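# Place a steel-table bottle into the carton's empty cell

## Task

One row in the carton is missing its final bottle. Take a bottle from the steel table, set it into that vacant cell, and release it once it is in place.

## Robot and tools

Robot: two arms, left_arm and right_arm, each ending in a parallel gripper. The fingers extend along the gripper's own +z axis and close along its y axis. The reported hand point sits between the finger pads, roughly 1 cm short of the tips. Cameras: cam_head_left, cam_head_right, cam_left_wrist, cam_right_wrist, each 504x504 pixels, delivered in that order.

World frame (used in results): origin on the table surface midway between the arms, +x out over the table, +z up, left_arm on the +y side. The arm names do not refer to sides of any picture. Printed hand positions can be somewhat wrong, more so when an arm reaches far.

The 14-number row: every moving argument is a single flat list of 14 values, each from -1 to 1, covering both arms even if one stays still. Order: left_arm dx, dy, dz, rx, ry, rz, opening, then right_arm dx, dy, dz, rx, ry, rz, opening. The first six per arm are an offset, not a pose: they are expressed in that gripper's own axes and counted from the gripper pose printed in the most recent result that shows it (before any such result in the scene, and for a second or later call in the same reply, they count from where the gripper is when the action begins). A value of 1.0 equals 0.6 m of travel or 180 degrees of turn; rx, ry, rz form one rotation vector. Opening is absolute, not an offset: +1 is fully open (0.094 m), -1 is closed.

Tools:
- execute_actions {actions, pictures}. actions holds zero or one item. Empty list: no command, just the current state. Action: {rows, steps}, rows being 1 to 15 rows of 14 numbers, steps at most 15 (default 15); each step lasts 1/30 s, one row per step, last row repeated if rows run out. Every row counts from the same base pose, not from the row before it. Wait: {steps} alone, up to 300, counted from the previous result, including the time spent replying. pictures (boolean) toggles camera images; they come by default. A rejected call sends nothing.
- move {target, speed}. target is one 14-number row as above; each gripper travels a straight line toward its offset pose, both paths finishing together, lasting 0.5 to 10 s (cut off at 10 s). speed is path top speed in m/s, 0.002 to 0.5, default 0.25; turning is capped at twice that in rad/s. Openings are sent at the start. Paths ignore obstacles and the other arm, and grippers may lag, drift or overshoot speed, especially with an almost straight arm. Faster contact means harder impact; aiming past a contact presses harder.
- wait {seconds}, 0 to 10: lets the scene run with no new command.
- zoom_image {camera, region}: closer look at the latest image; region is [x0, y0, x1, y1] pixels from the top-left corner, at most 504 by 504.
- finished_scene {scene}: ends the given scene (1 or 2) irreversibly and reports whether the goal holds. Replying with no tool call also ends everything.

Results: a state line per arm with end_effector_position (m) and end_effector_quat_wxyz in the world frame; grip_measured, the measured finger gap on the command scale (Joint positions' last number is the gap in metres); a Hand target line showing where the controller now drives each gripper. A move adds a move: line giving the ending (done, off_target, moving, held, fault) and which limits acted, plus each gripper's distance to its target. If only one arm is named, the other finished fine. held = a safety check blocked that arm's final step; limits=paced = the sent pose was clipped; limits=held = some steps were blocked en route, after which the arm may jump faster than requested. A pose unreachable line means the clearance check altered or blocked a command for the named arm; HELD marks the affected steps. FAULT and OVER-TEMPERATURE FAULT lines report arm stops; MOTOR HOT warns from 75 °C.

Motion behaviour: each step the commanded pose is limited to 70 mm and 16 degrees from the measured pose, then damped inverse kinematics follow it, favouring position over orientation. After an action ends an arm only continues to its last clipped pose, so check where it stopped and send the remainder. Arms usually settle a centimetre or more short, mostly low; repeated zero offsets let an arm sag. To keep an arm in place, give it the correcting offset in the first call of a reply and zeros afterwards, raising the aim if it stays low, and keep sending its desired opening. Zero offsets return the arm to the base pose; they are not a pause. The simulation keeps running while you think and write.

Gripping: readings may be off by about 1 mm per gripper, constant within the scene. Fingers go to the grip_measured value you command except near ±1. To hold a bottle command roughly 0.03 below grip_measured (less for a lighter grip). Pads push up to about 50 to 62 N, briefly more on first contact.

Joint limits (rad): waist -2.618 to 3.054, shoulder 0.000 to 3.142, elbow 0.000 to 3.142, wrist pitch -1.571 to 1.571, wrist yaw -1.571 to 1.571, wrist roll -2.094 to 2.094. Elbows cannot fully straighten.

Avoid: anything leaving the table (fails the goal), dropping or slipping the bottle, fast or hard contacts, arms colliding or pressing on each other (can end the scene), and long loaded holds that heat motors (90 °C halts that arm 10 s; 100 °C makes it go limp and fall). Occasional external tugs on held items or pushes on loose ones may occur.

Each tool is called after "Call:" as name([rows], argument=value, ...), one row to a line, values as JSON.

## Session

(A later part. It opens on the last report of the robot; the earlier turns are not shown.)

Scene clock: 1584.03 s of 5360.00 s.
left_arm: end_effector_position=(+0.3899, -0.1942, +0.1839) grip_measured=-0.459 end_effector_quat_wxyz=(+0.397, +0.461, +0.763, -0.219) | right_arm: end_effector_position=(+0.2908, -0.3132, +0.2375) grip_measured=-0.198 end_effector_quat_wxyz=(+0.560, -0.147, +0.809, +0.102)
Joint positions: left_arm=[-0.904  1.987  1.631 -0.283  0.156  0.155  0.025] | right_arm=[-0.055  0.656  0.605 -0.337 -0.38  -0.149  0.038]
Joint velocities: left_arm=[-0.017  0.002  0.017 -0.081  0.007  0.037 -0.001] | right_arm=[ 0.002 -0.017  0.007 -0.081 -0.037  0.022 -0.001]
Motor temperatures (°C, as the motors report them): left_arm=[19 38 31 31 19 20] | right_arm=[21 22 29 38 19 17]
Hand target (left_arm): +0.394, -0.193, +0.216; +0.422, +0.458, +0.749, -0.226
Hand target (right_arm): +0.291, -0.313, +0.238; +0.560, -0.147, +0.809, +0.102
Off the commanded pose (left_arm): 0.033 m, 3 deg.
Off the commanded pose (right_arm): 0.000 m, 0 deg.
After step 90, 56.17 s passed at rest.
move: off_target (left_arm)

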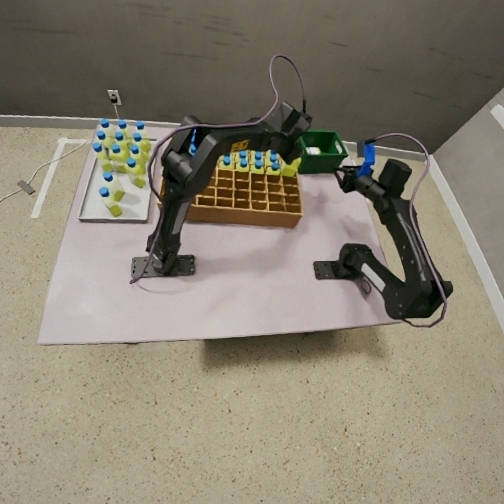

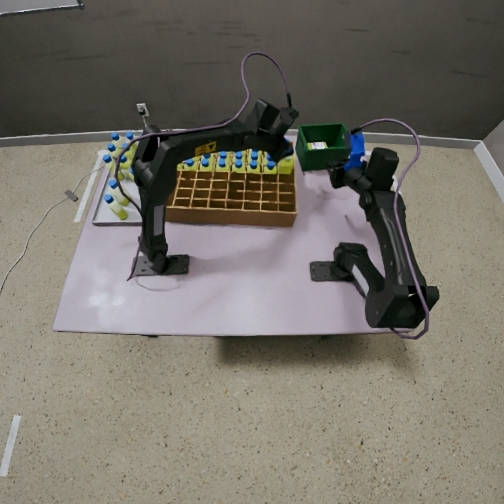

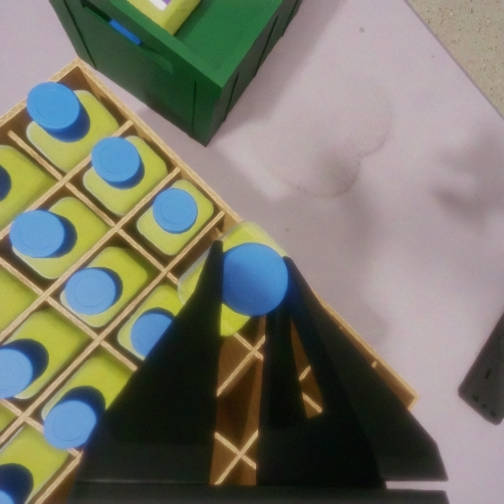

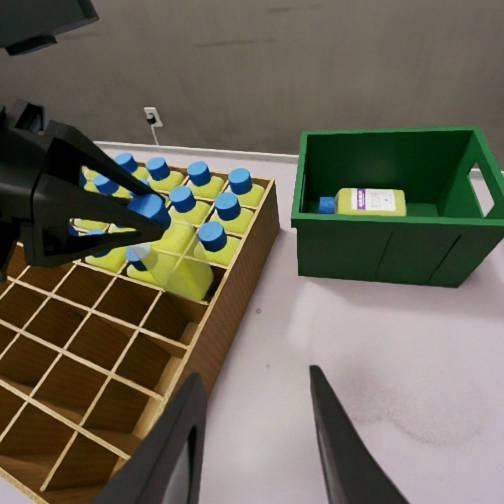

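Call:
execute_actions([
  {"rows": [[-0.02,0,-0.012,0,-0.003,0.001,-0.495,0,0,0,0,0,0,-0.2],[-0.02,-0.002,-0.010,-0.001,-0.005,0.002,-0.495,0,0,0,0,0,0,-0.2],[-0.019,-0.004,-0.008,-0.002,-0.008,0.003,-0.495,0,0,0,0,0,0,-0.2],[-0.018,-0.006,-0.006,-0.003,-0.011,0.004,-0.495,0,0,0,0,0,0,-0.2],[-0.017,-0.0075,-0.0045,-0.003,-0.013,0.0042,-0.495,0,0,0,0,0,0,-0.2],[-0.0149,-0.0087,-0.0027,-0.003,-0.0145,0.0042,-0.495,0,0,0,0,0,0,-0.2]], "steps": 15},
])

Call:
zoom_image(camera="cam_right_wrist", region=[120, 200, 280, 360])

Scene clock: 1631.40 s of 5360.00 s.
left_arm: end_effector_position=(+0.3908, -0.1962, +0.1829) grip_measured=-0.459 end_effector_quat_wxyz=(+0.405, +0.460, +0.760, -0.218) | right_arm: end_effector_position=(+0.2908, -0.3132, +0.2375) grip_measured=-0.198 end_effector_quat_wxyz=(+0.560, -0.147, +0.809, +0.102)
Joint positions: left_arm=[-0.907  1.987  1.614 -0.249  0.147  0.154  0.025] | right_arm=[-0.055  0.656  0.605 -0.337 -0.38  -0.149  0.038]
Joint velocities: left_arm=[ 0.007 -0.002 -0.012 -0.022 -0.037  0.007 -0.   ] | right_arm=[ 0.002 -0.007 -0.007 -0.007  0.022 -0.037 -0.   ]
Motor temperatures (°C, as the motors report them): left_arm=[19 40 32 30 19 20] | right_arm=[21 22 29 38 19 17]
Hand target (left_arm): +0.387, -0.200, +0.192; +0.417, +0.459, +0.752, -0.223
Hand target (right_arm): +0.291, -0.313, +0.238; +0.560, -0.147, +0.809, +0.102
Off the commanded pose (left_arm): 0.011 m, 2 deg.
Off the commanded pose (right_arm): 0.000 m, 0 deg.
Steps of this call (steps 1 to 90: nothing new was sent; then 43.87 s passed at rest; steps 91 to 105: all 15 steps of this action). Readings (end_effector_position):
91: left_arm (+0.3898, -0.1940, +0.1836) | right_arm (+0.2908, -0.3132, +0.2375)
92: left_arm (+0.3897, -0.1940, +0.1835) | right_arm (+0.2908, -0.3132, +0.2375)
94: left_arm (+0.3900, -0.1941, +0.1838) | right_arm (+0.2908, -0.3132, +0.2375)
98: left_arm (+0.3902, -0.1957, +0.1836) | right_arm (+0.2908, -0.3132, +0.2375)
105: the state above

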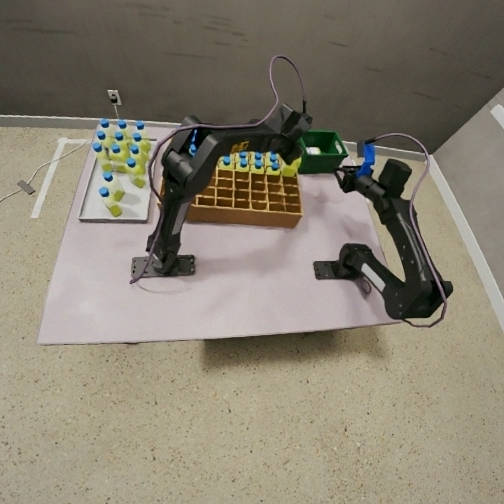

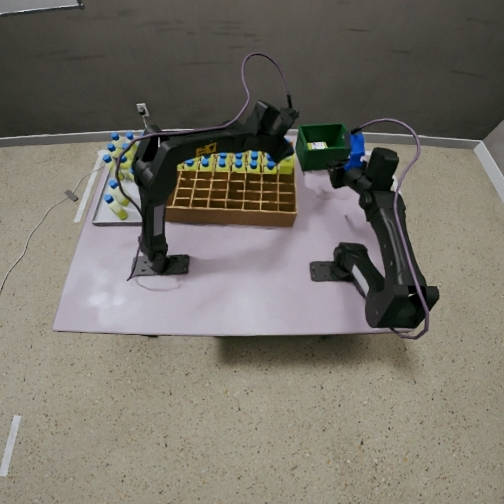

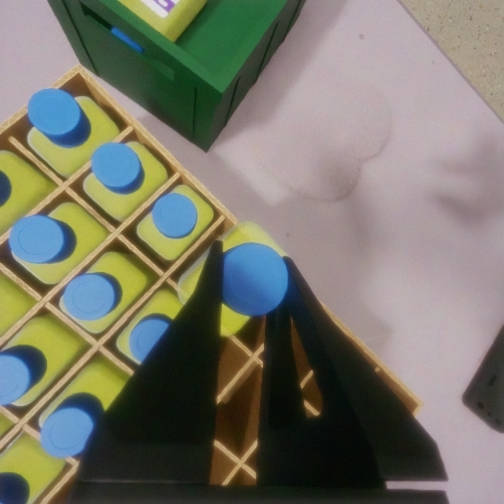

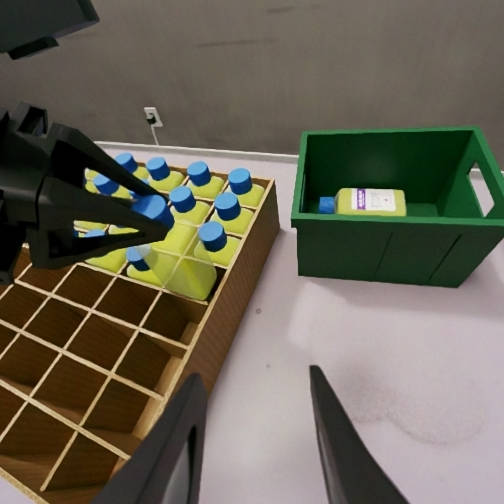

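Region (120, 200, 280, 360) of cam_right_wrist's 504x504 image, scaled by 3.150, with more detail than that image has.

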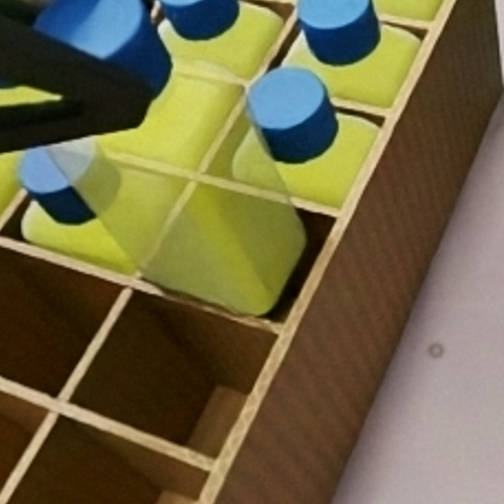

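Call:
zoom_image(camera="cam_right_wrist", region=[150, 245, 240, 325])

Region (150, 245, 240, 325) of cam_right_wrist's 504x504 image, scaled by 5.600, with more detail than that image has.

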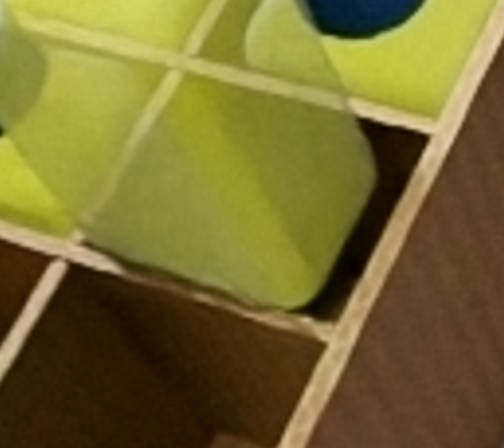

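Call:
execute_actions([
  {"rows": [[-0.008,0.0005,-0.002,0,-0.004,0.001,-0.495,0,0,0,0,0,0,-0.2],[-0.008,0.001,0.002,0,-0.008,0.002,-0.495,0,0,0,0,0,0,-0.2],[-0.007,0.0015,0.005,0.0005,-0.011,0.0026,-0.495,0,0,0,0,0,0,-0.2],[-0.006,0.0018,0.0087,0.0005,-0.013,0.0026,-0.495,0,0,0,0,0,0,-0.2],[-0.006,0.0018,0.0087,0.0005,-0.013,0.0026,-0.495,0,0,0,0,0,0,-0.2],[-0.004,0.0018,0.010,0.0005,-0.013,0.0026,-0.495,0,0,0,0,0,0,-0.2],[-0.002,0.0017,0.0115,0.0005,-0.013,0.0026,-0.495,0,0,0,0,0,0,-0.2],[0,0.0016,0.013,0.0005,-0.013,0.0026,-0.495,0,0,0,0,0,0,-0.2],[0.002,0.0015,0.0143,0.0005,-0.013,0.0026,-0.495,0,0,0,0,0,0,-0.2],[0.0035,0.0014,0.0153,0.0005,-0.013,0.0026,-0.495,0,0,0,0,0,0,-0.2],[0.0048,0.0013,0.0163,0.0005,-0.013,0.0026,-0.495,0,0,0,0,0,0,-0.2]], "steps": 15},
])

Call:
zoom_image(camera="cam_right_wrist", region=[120, 200, 280, 360])

Scene clock: 1697.77 s of 5360.00 s.
left_arm: end_effector_position=(+0.3916, -0.1972, +0.1700) grip_measured=-0.459 end_effector_quat_wxyz=(+0.407, +0.459, +0.759, -0.219) | right_arm: end_effector_position=(+0.2908, -0.3132, +0.2375) grip_measured=-0.198 end_effector_quat_wxyz=(+0.560, -0.147, +0.809, +0.102)
Joint positions: left_arm=[-0.907  1.998  1.576 -0.196  0.147  0.154  0.025] | right_arm=[-0.055  0.656  0.605 -0.337 -0.38  -0.149  0.038]
Joint velocities: left_arm=[-0.007  0.061 -0.037  0.007 -0.051 -0.037  0.   ] | right_arm=[-0.002  0.007  0.002 -0.007  0.007 -0.022 -0.   ]
Motor temperatures (°C, as the motors report them): left_arm=[19 40 29 32 19 20] | right_arm=[21 22 29 38 19 17]
Hand target (left_arm): +0.394, -0.201, +0.175; +0.421, +0.458, +0.749, -0.227
Hand target (right_arm): +0.291, -0.313, +0.238; +0.560, -0.147, +0.809, +0.102
Off the commanded pose (left_arm): 0.007 m, 2 deg.
Off the commanded pose (right_arm): 0.000 m, 0 deg.
Steps of this call (steps 1 to 90: nothing new was sent; then 62.87 s passed at rest; steps 91 to 105: all 15 steps of this action). Readings (end_effector_position):
91: left_arm (+0.3909, -0.1962, +0.1830) | right_arm (+0.2908, -0.3132, +0.2375)
92: left_arm (+0.3909, -0.1962, +0.1831) | right_arm (+0.2908, -0.3132, +0.2375)
94: left_arm (+0.3913, -0.1966, +0.1833) | right_arm (+0.2908, -0.3132, +0.2375)
98: left_arm (+0.3915, -0.1969, +0.1809) | right_arm (+0.2908, -0.3132, +0.2375)
105: the state above

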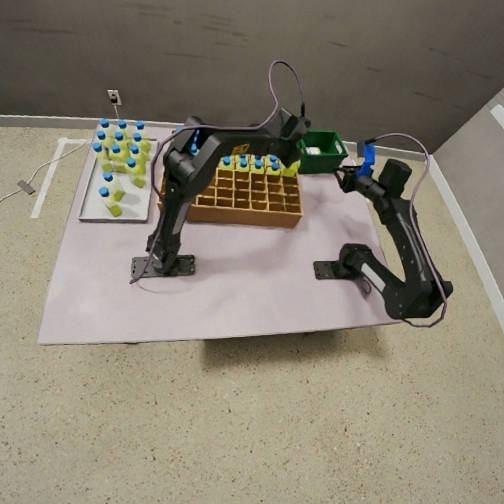

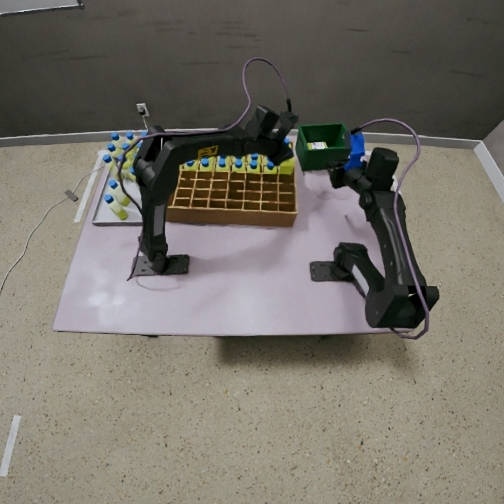

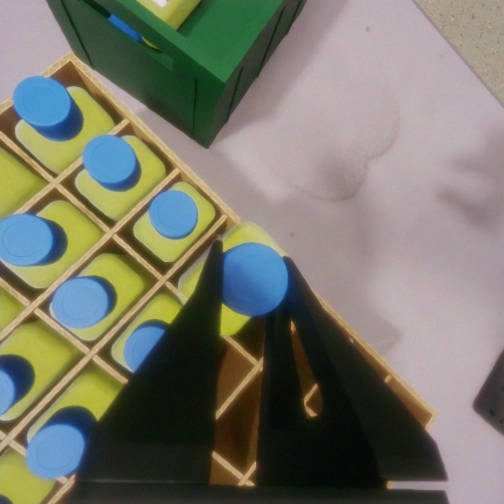

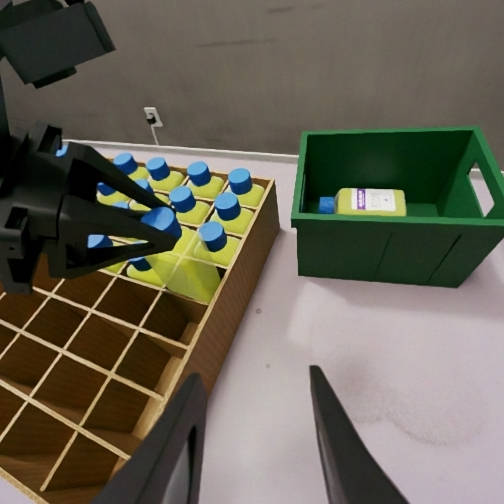

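Region (120, 200, 280, 360) of cam_right_wrist's 504x504 image, scaled by 3.150, with more detail than that image has.

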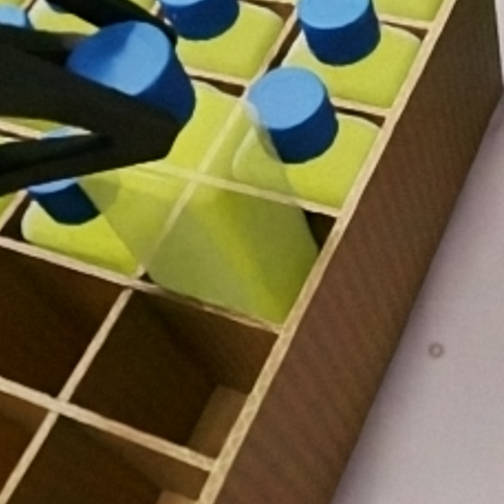

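Call:
execute_actions([
  {"rows": [[0.003,0,0.003,0,-0.008,0.002,-0.495,0,0,0,0,0,0,-0.2],[0.006,0,0.005,0,-0.008,0.002,-0.495,0,0,0,0,0,0,-0.2],[0.009,-0.0005,0.0075,0,-0.009,0.002,-0.495,0,0,0,0,0,0,-0.2],[0.012,-0.0007,0.010,0,-0.009,0.002,-0.495,0,0,0,0,0,0,-0.2],[0.015,-0.0009,0.0125,0,-0.01,0.0026,-0.495,0,0,0,0,0,0,-0.2],[0.018,-0.001,0.015,0,-0.01,0.0026,-0.495,0,0,0,0,0,0,-0.2],[0.021,-0.0012,0.0175,0,-0.01,0.0026,-0.495,0,0,0,0,0,0,-0.2],[0.024,-0.0014,0.020,0,-0.01,0.0026,-0.495,0,0,0,0,0,0,-0.2],[0.027,-0.0016,0.0225,0,-0.01,0.0026,-0.495,0,0,0,0,0,0,-0.2],[0.030,-0.0017,0.025,0,-0.01,0.0026,-0.495,0,0,0,0,0,0,-0.2],[0.032,-0.0018,0.0269,0,-0.01,0.0026,-0.495,0,0,0,0,0,0,-0.2]], "steps": 15},
])

Call:
zoom_image(camera="cam_right_wrist", region=[100, 180, 280, 360])

Scene clock: 1716.80 s of 5360.00 s.
left_arm: end_effector_position=(+0.3905, -0.1961, +0.1441) grip_measured=-0.459 end_effector_quat_wxyz=(+0.409, +0.459, +0.757, -0.220) | right_arm: end_effector_position=(+0.2908, -0.3132, +0.2375) grip_measured=-0.198 end_effector_quat_wxyz=(+0.560, -0.147, +0.809, +0.102)
Joint positions: left_arm=[-0.907  2.014  1.487 -0.086  0.148  0.154  0.025] | right_arm=[-0.055  0.656  0.605 -0.337 -0.38  -0.149  0.038]
Joint velocities: left_arm=[ 0.012  0.09  -0.051  0.051  0.081  0.037 -0.001] | right_arm=[-0.017  0.002  0.007 -0.037 -0.007  0.037 -0.001]
Motor temperatures (°C, as the motors report them): left_arm=[19 40 29 33 19 20] | right_arm=[21 22 29 38 19 17]
Hand target (left_arm): +0.392, -0.199, +0.145; +0.419, +0.459, +0.751, -0.225
Hand target (right_arm): +0.291, -0.313, +0.238; +0.560, -0.147, +0.809, +0.102
Off the commanded pose (left_arm): 0.004 m, 2 deg.
Off the commanded pose (right_arm): 0.000 m, 0 deg.
Steps of this call (steps 1 to 90: nothing new was sent; then 15.53 s passed at rest; steps 91 to 105: all 15 steps of this action). Readings (end_effector_position):
91: left_arm (+0.3919, -0.1977, +0.1677) | right_arm (+0.2908, -0.3132, +0.2375)
92: left_arm (+0.3918, -0.1976, +0.1662) | right_arm (+0.2908, -0.3132, +0.2375)
94: left_arm (+0.3908, -0.1964, +0.1609) | right_arm (+0.2908, -0.3132, +0.2375)
98: left_arm (+0.3902, -0.1957, +0.1542) | right_arm (+0.2908, -0.3132, +0.2375)
105: the state above

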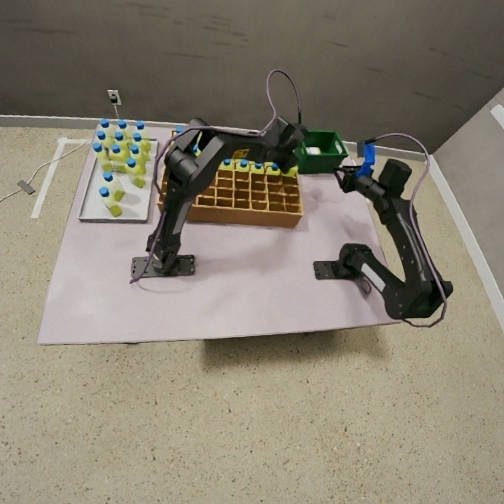

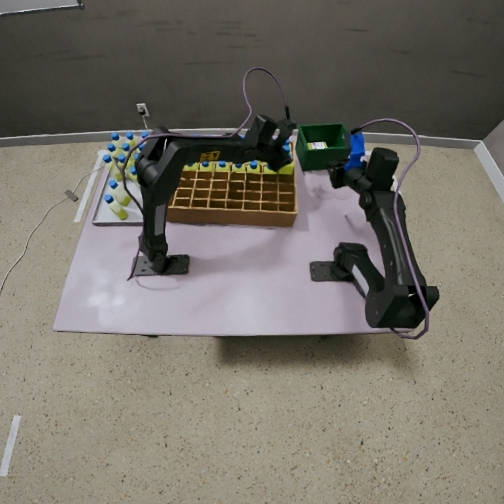

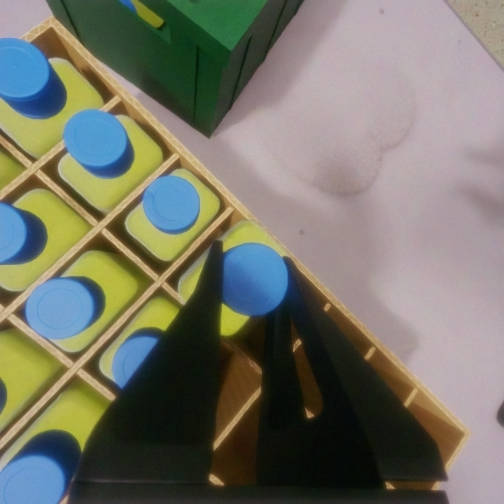

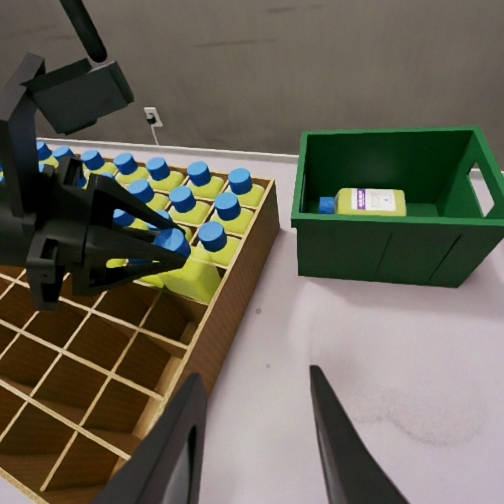

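Region (100, 180, 280, 360) of cam_right_wrist's 504x504 image, scaled by 2.800, with more detail than that image has.

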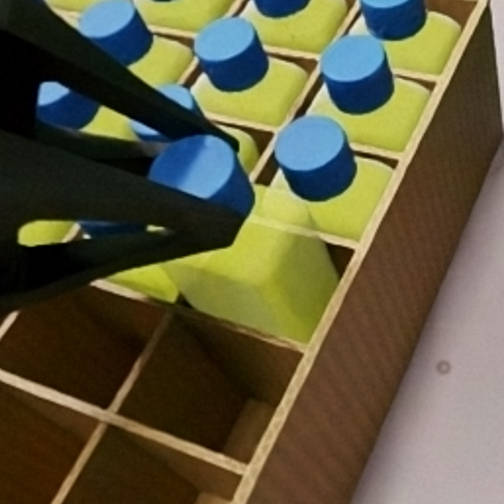

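Call:
execute_actions([
  {"rows": [[0.003,0,0.003,0,-0.008,0.002,-0.495,0,0,0,0,0,0,-0.2],[0.006,0,0.005,0,-0.008,0.002,-0.495,0,0,0,0,0,0,-0.2],[0.009,-0.0005,0.0075,0,-0.008,0.002,-0.495,0,0,0,0,0,0,-0.2],[0.012,-0.0007,0.010,0,-0.008,0.002,-0.495,0,0,0,0,0,0,-0.2],[0.015,-0.0009,0.0125,0,-0.008,0.002,-0.495,0,0,0,0,0,0,-0.2],[0.018,-0.001,0.015,0,-0.008,0.002,-0.495,0,0,0,0,0,0,-0.2],[0.021,-0.0012,0.0175,0,-0.008,0.002,-0.495,0,0,0,0,0,0,-0.2],[0.024,-0.0014,0.020,0,-0.008,0.002,-0.495,0,0,0,0,0,0,-0.2],[0.027,-0.0016,0.0225,0,-0.008,0.002,-0.495,0,0,0,0,0,0,-0.2],[0.029,-0.0017,0.0245,0,-0.008,0.002,-0.495,0,0,0,0,0,0,-0.2],[0.031,-0.0018,0.026,0,-0.008,0.002,-0.495,0,0,0,0,0,0,-0.2]], "steps": 15},
])

Call:
zoom_image(camera="cam_right_wrist", region=[100, 180, 280, 360])

Scene clock: 1729.30 s of 5360.00 s.
left_arm: end_effector_position=(+0.3902, -0.1956, +0.1186) grip_measured=-0.459 end_effector_quat_wxyz=(+0.410, +0.459, +0.757, -0.220) | right_arm: end_effector_position=(+0.2908, -0.3132, +0.2375) grip_measured=-0.198 end_effector_quat_wxyz=(+0.560, -0.147, +0.809, +0.102)
Joint positions: left_arm=[-0.907  2.043  1.422  0.01   0.147  0.154  0.025] | right_arm=[-0.055  0.656  0.605 -0.337 -0.38  -0.149  0.038]
Joint velocities: left_arm=[-0.022  0.081 -0.042  0.051  0.022  0.007  0.001] | right_arm=[-0.002  0.002 -0.007  0.022 -0.022 -0.066 -0.   ]
Motor temperatures (°C, as the motors report them): left_arm=[19 40 29 33 19 20] | right_arm=[21 22 29 38 19 17]
Hand target (left_arm): +0.391, -0.198, +0.120; +0.419, +0.459, +0.751, -0.225
Hand target (right_arm): +0.291, -0.313, +0.238; +0.560, -0.147, +0.809, +0.102
Off the commanded pose (left_arm): 0.003 m, 1 deg.
Off the commanded pose (right_arm): 0.000 m, 0 deg.
Steps of this call (steps 1 to 90: nothing new was sent; then 9.00 s passed at rest; steps 91 to 105: all 15 steps of this action). Readings (end_effector_position):
91: left_arm (+0.3907, -0.1963, +0.1404) | right_arm (+0.2908, -0.3132, +0.2375)
92: left_arm (+0.3906, -0.1962, +0.1394) | right_arm (+0.2908, -0.3132, +0.2375)
94: left_arm (+0.3900, -0.1954, +0.1362) | right_arm (+0.2908, -0.3132, +0.2375)
98: left_arm (+0.3900, -0.1952, +0.1335) | right_arm (+0.2908, -0.3132, +0.2375)
105: the state above

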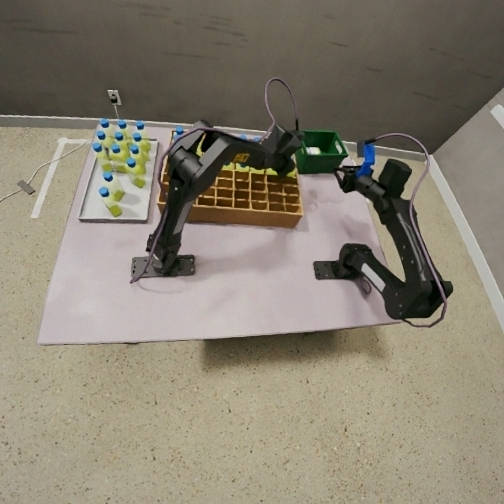

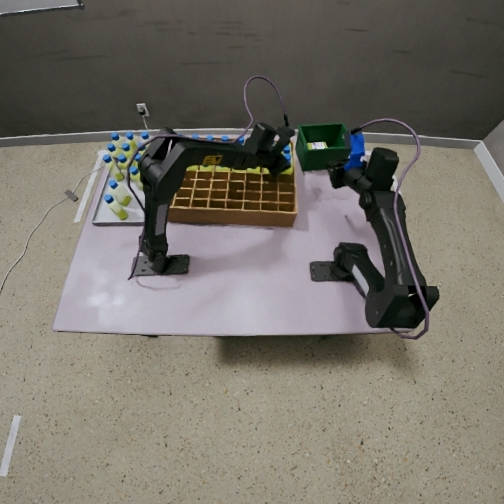

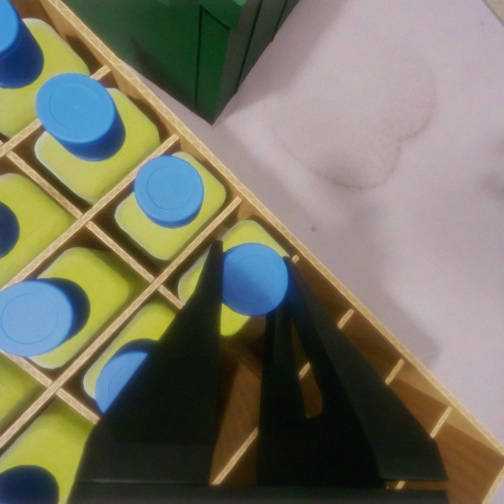

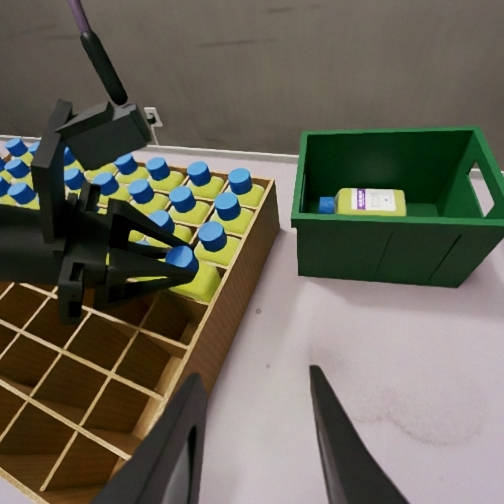

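Region (100, 180, 280, 360) of cam_right_wrist's 504x504 image, scaled by 2.800, with more detail than that image has.

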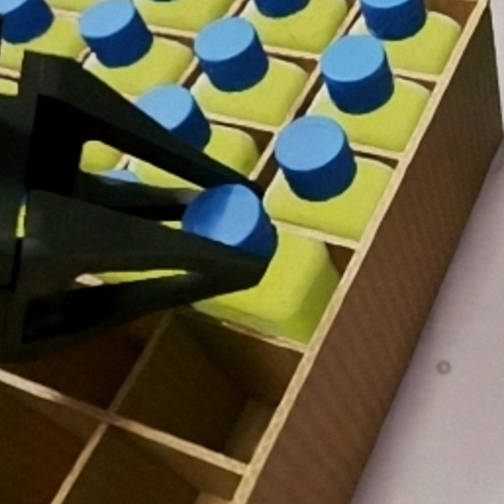

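Call:
execute_actions([
  {"rows": [[0.002,0,0.002,0,-0.007,0.002,-0.495,0,0,0,0,0,0,-0.2],[0.004,0,0.0035,0,-0.007,0.002,-0.495,0,0,0,0,0,0,-0.2],[0.006,-0.0003,0.005,0,-0.007,0.002,-0.495,0,0,0,0,0,0,-0.2],[0.008,-0.0005,0.0065,0,-0.007,0.002,-0.495,0,0,0,0,0,0,-0.2],[0.010,-0.0007,0.008,0,-0.007,0.002,-0.495,0,0,0,0,0,0,-0.2],[0.012,-0.0009,0.0095,0,-0.007,0.002,-0.495,0,0,0,0,0,0,-0.2],[0.014,-0.001,0.011,0,-0.007,0.002,-0.495,0,0,0,0,0,0,-0.2],[0.016,-0.001,0.0125,0,-0.007,0.002,-0.495,0,0,0,0,0,0,-0.2],[0.017,-0.001,0.0135,0,-0.007,0.002,-0.495,0,0,0,0,0,0,-0.2]], "steps": 15},
])

Call:
zoom_image(camera="cam_right_wrist", region=[100, 180, 280, 360])

Scene clock: 1738.50 s of 5360.00 s.
left_arm: end_effector_position=(+0.3904, -0.1955, +0.1133) grip_measured=-0.459 end_effector_quat_wxyz=(+0.419, +0.457, +0.753, -0.222) | right_arm: end_effector_position=(+0.2908, -0.3132, +0.2375) grip_measured=-0.198 end_effector_quat_wxyz=(+0.560, -0.147, +0.809, +0.102)
Joint positions: left_arm=[-0.907  2.047  1.388  0.069  0.146  0.154  0.025] | right_arm=[-0.055  0.656  0.605 -0.337 -0.38  -0.149  0.038]
Joint velocities: left_arm=[ 0.012 -0.002 -0.027  0.095 -0.022 -0.007 -0.001] | right_arm=[ 0.002 -0.002 -0.022 -0.081 -0.051  0.037 -0.001]
Motor temperatures (°C, as the motors report them): left_arm=[19 40 29 33 19 20] | right_arm=[21 22 29 38 19 17]
Hand target (left_arm): +0.390, -0.196, +0.106; +0.419, +0.458, +0.751, -0.224
Hand target (right_arm): +0.291, -0.313, +0.238; +0.560, -0.147, +0.809, +0.102
Off the commanded pose (left_arm): 0.008 m, 0 deg.
Off the commanded pose (right_arm): 0.000 m, 0 deg.
Steps of this call (steps 1 to 90: nothing new was sent; then 5.70 s passed at rest; steps 91 to 105: all 15 steps of this action). Readings (end_effector_position):
91: left_arm (+0.3904, -0.1957, +0.1162) | right_arm (+0.2908, -0.3132, +0.2375)
92: left_arm (+0.3903, -0.1956, +0.1157) | right_arm (+0.2908, -0.3132, +0.2375)
94: left_arm (+0.3900, -0.1952, +0.1143) | right_arm (+0.2908, -0.3132, +0.2375)
98: left_arm (+0.3901, -0.1951, +0.1130) | right_arm (+0.2908, -0.3132, +0.2375)
105: the state above

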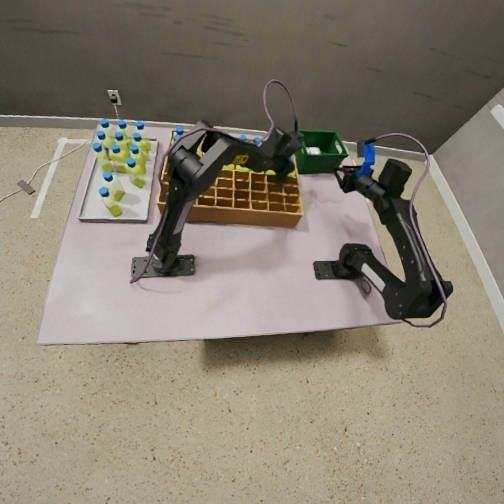

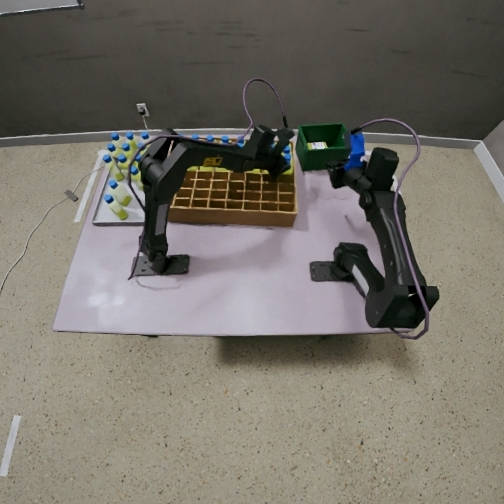

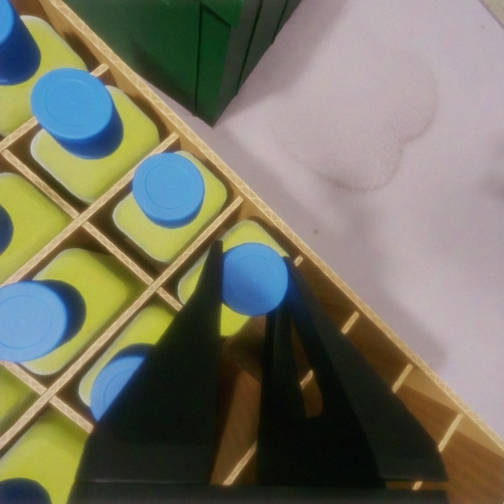

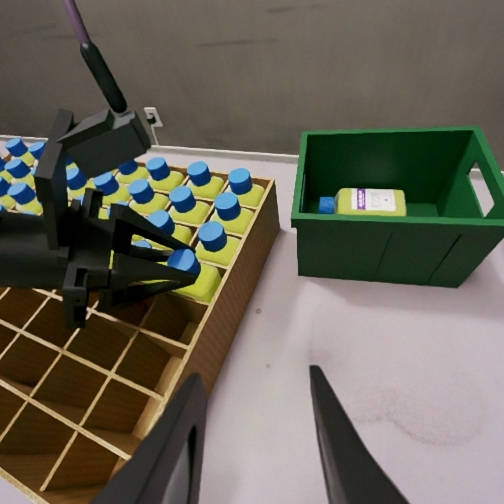

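Region (100, 180, 280, 360) of cam_right_wrist's 504x504 image, scaled by 2.800, with more detail than that image has.

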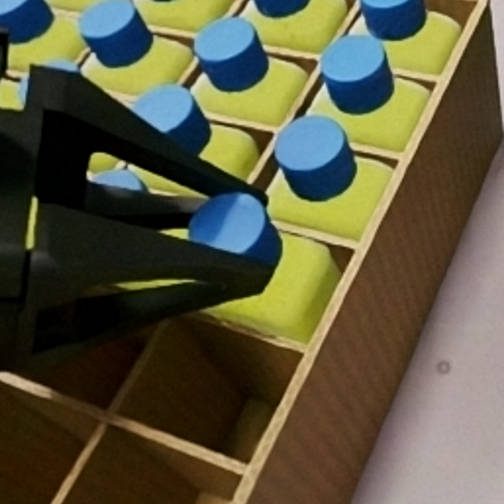

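Call:
zoom_image(camera="cam_left_wrist", region=[100, 130, 380, 410])

Region (100, 130, 380, 410) of cam_left_wrist's 504x504 image, scaled by 1.800, with more detail than that image has.

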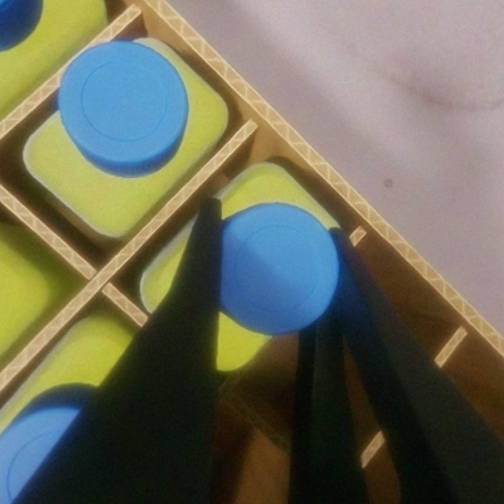

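Call:
execute_actions([
  {"rows": [[-0.001,0.001,0.002,0,0,0,-0.495,0,0,0,0,0,0,-0.2],[-0.002,0.002,0.005,0,0,0,-0.495,0,0,0,0,0,0,-0.2],[-0.003,0.003,0.008,0,0,0,-0.495,0,0,0,0,0,0,-0.2],[-0.004,0.004,0.010,0,0,0,-0.495,0,0,0,0,0,0,-0.2],[-0.005,0.0045,0.012,0,0,0,-0.495,0,0,0,0,0,0,-0.2],[-0.006,0.005,0.014,0,0,0,-0.495,0,0,0,0,0,0,-0.2],[-0.0068,0.006,0.016,0,0,0,-0.495,0,0,0,0,0,0,-0.2],[-0.0074,0.0065,0.0178,0,0,0,-0.495,0,0,0,0,0,0,-0.2]], "steps": 15},
])

Call:
zoom_image(camera="cam_right_wrist", region=[100, 180, 280, 360])

Call:
zoom_image(camera="cam_left_wrist", region=[100, 130, 380, 410])

Scene clock: 1837.33 s of 5360.00 s.
left_arm: end_effector_position=(+0.3948, -0.2014, +0.1120) grip_measured=-0.459 end_effector_quat_wxyz=(+0.420, +0.457, +0.751, -0.224) | right_arm: end_effector_position=(+0.2908, -0.3132, +0.2375) grip_measured=-0.198 end_effector_quat_wxyz=(+0.560, -0.147, +0.809, +0.102)
Joint positions: left_arm=[-0.907  2.074  1.421  0.067  0.149  0.155  0.025] | right_arm=[-0.055  0.656  0.605 -0.337 -0.38  -0.149  0.038]
Joint velocities: left_arm=[-0.007 -0.002 -0.007 -0.022 -0.007  0.051 -0.   ] | right_arm=[ 0.007  0.002  0.027 -0.037  0.066 -0.037  0.   ]
Motor temperatures (°C, as the motors report them): left_arm=[19 39 28 34 19 20] | right_arm=[21 22 29 38 19 17]
Hand target (left_arm): +0.399, -0.204, +0.111; +0.419, +0.457, +0.753, -0.223
Hand target (right_arm): +0.291, -0.313, +0.238; +0.560, -0.147, +0.809, +0.102
Off the commanded pose (left_arm): 0.005 m, 0 deg.
Off the commanded pose (right_arm): 0.000 m, 0 deg.
Steps of this call (steps 1 to 90: nothing new was sent; then 95.33 s passed at rest; steps 91 to 105: all 15 steps of this action). Readings (end_effector_position):
91: left_arm (+0.3905, -0.1956, +0.1135) | right_arm (+0.2908, -0.3132, +0.2375)
92: left_arm (+0.3905, -0.1956, +0.1135) | right_arm (+0.2908, -0.3132, +0.2375)
94: left_arm (+0.3905, -0.1956, +0.1124) | right_arm (+0.2908, -0.3132, +0.2375)
98: left_arm (+0.3937, -0.1994, +0.1125) | right_arm (+0.2908, -0.3132, +0.2375)
105: the state above

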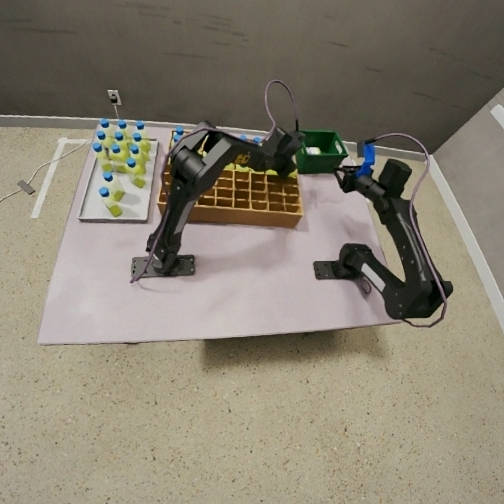

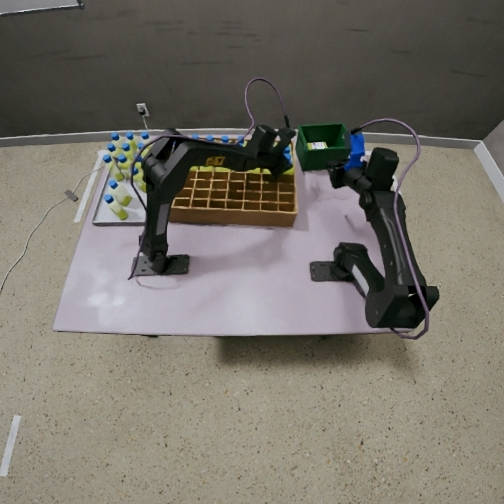

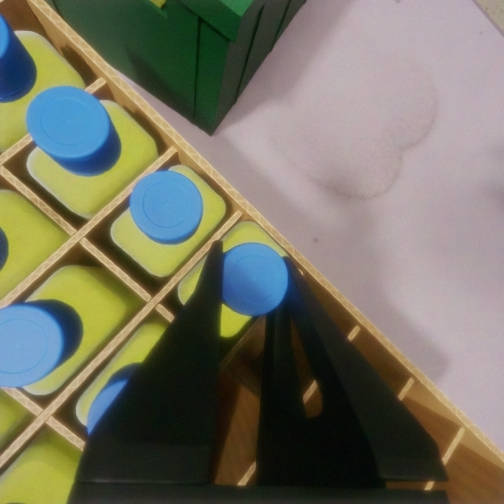

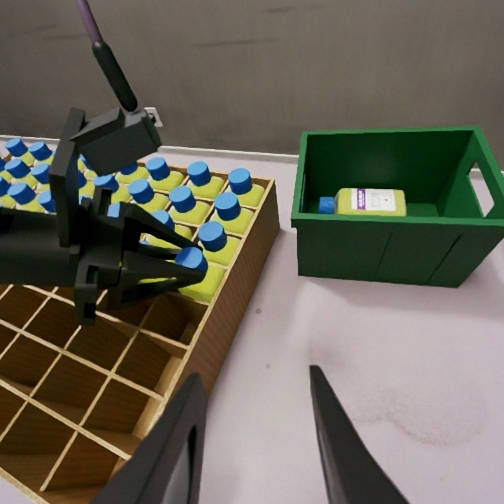

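Region (100, 180, 280, 360) of cam_right_wrist's 504x504 image, scaled by 2.800, with more detail than that image has.

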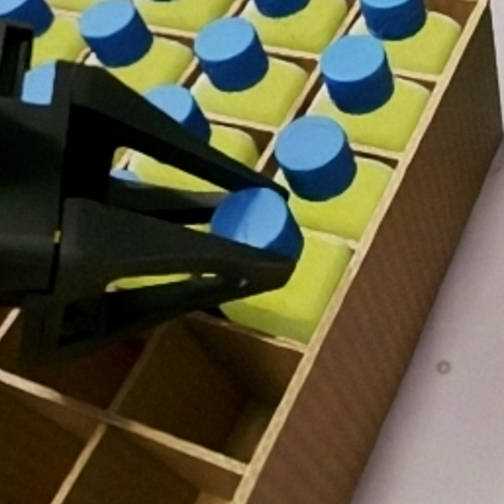

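Region (100, 130, 380, 410) of cam_left_wrist's 504x504 image, scaled by 1.800, with more detail than that image has.

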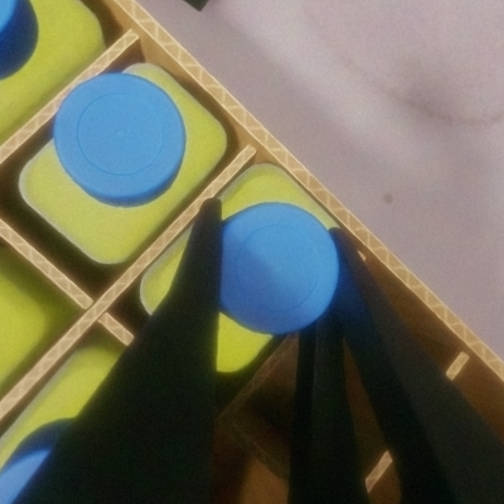

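Call:
execute_actions([
  {"rows": [[0.002,0,0.002,0,0,0,-0.495,0,0,0,0,0,0,-0.2],[0.004,0,0.0035,0,0,0,-0.495,0,0,0,0,0,0,-0.2],[0.006,0,0.005,0,0,0,-0.495,0,0,0,0,0,0,-0.2],[0.008,0,0.0065,0,0,0,-0.495,0,0,0,0,0,0,-0.2],[0.010,0,0.008,0,0,0,-0.495,0,0,0,0,0,0,-0.2],[0.012,0,0.010,0,0,0,-0.495,0,0,0,0,0,0,-0.2],[0.014,0,0.0115,0,0,0,-0.495,0,0,0,0,0,0,-0.2],[0.0155,-0.0003,0.0129,0,0,0,-0.495,0,0,0,0,0,0,-0.2]], "steps": 15},
])

Call:
zoom_image(camera="cam_right_wrist", region=[100, 180, 280, 360])

Scene clock: 1853.50 s of 5360.00 s.
left_arm: end_effector_position=(+0.3951, -0.2022, +0.1120) grip_measured=-0.459 end_effector_quat_wxyz=(+0.421, +0.457, +0.750, -0.225) | right_arm: end_effector_position=(+0.2908, -0.3132, +0.2375) grip_measured=-0.198 end_effector_quat_wxyz=(+0.560, -0.147, +0.809, +0.102)
Joint positions: left_arm=[-0.907  2.077  1.421  0.073  0.151  0.155  0.025] | right_arm=[-0.055  0.656  0.605 -0.337 -0.38  -0.149  0.038]
Joint velocities: left_arm=[-0.002 -0.012 -0.017 -0.022 -0.007 -0.037  0.001] | right_arm=[ 0.022 -0.017 -0.007  0.037 -0.022 -0.007  0.001]
Motor temperatures (°C, as the motors report them): left_arm=[19 39 29 32 19 20] | right_arm=[21 22 29 38 19 17]
Hand target (left_arm): +0.396, -0.202, +0.100; +0.419, +0.457, +0.752, -0.224
Hand target (right_arm): +0.291, -0.313, +0.238; +0.560, -0.147, +0.809, +0.102
Off the commanded pose (left_arm): 0.012 m, 0 deg.
Off the commanded pose (right_arm): 0.000 m, 0 deg.
Steps of this call (steps 1 to 90: nothing new was sent; then 12.67 s passed at rest; steps 91 to 105: all 15 steps of this action). Readings (end_effector_position):
91: left_arm (+0.3948, -0.2013, +0.1120) | right_arm (+0.2908, -0.3132, +0.2375)
92: left_arm (+0.3948, -0.2013, +0.1120) | right_arm (+0.2908, -0.3132, +0.2375)
94: left_arm (+0.3948, -0.2013, +0.1120) | right_arm (+0.2908, -0.3132, +0.2375)
98: left_arm (+0.3949, -0.2016, +0.1123) | right_arm (+0.2908, -0.3132, +0.2375)
105: the state above

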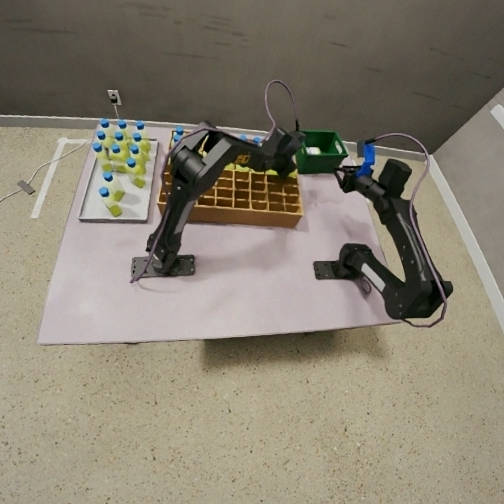

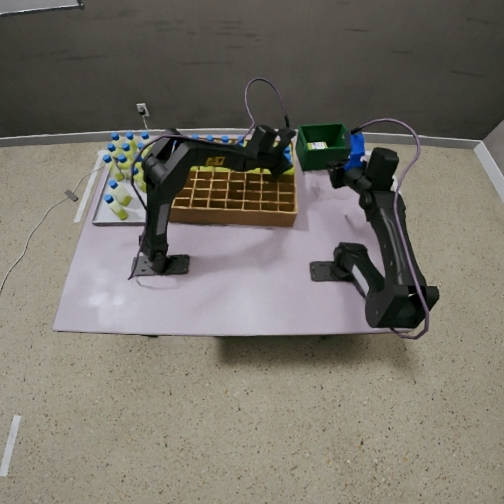

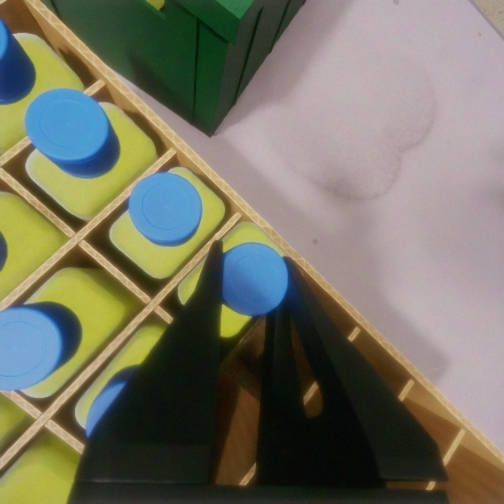

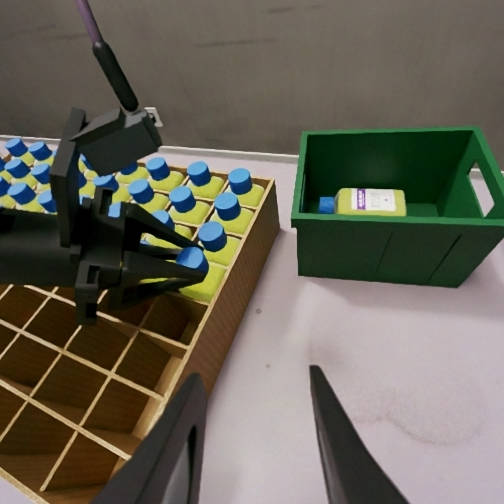

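Region (100, 180, 280, 360) of cam_right_wrist's 504x504 image, scaled by 2.800, with more detail than that image has.

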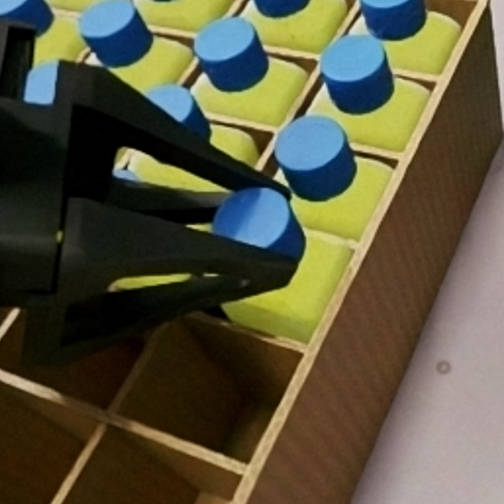

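Call:
zoom_image(camera="cam_right_wrist", region=[160, 200, 250, 320])

Region (160, 200, 250, 320) of cam_right_wrist's 504x504 image, scaled by 4.200, with more detail than that image has; it fills the left 378 columns of this view, and the rest is white.

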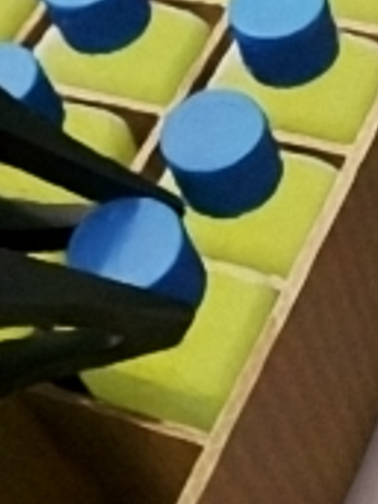

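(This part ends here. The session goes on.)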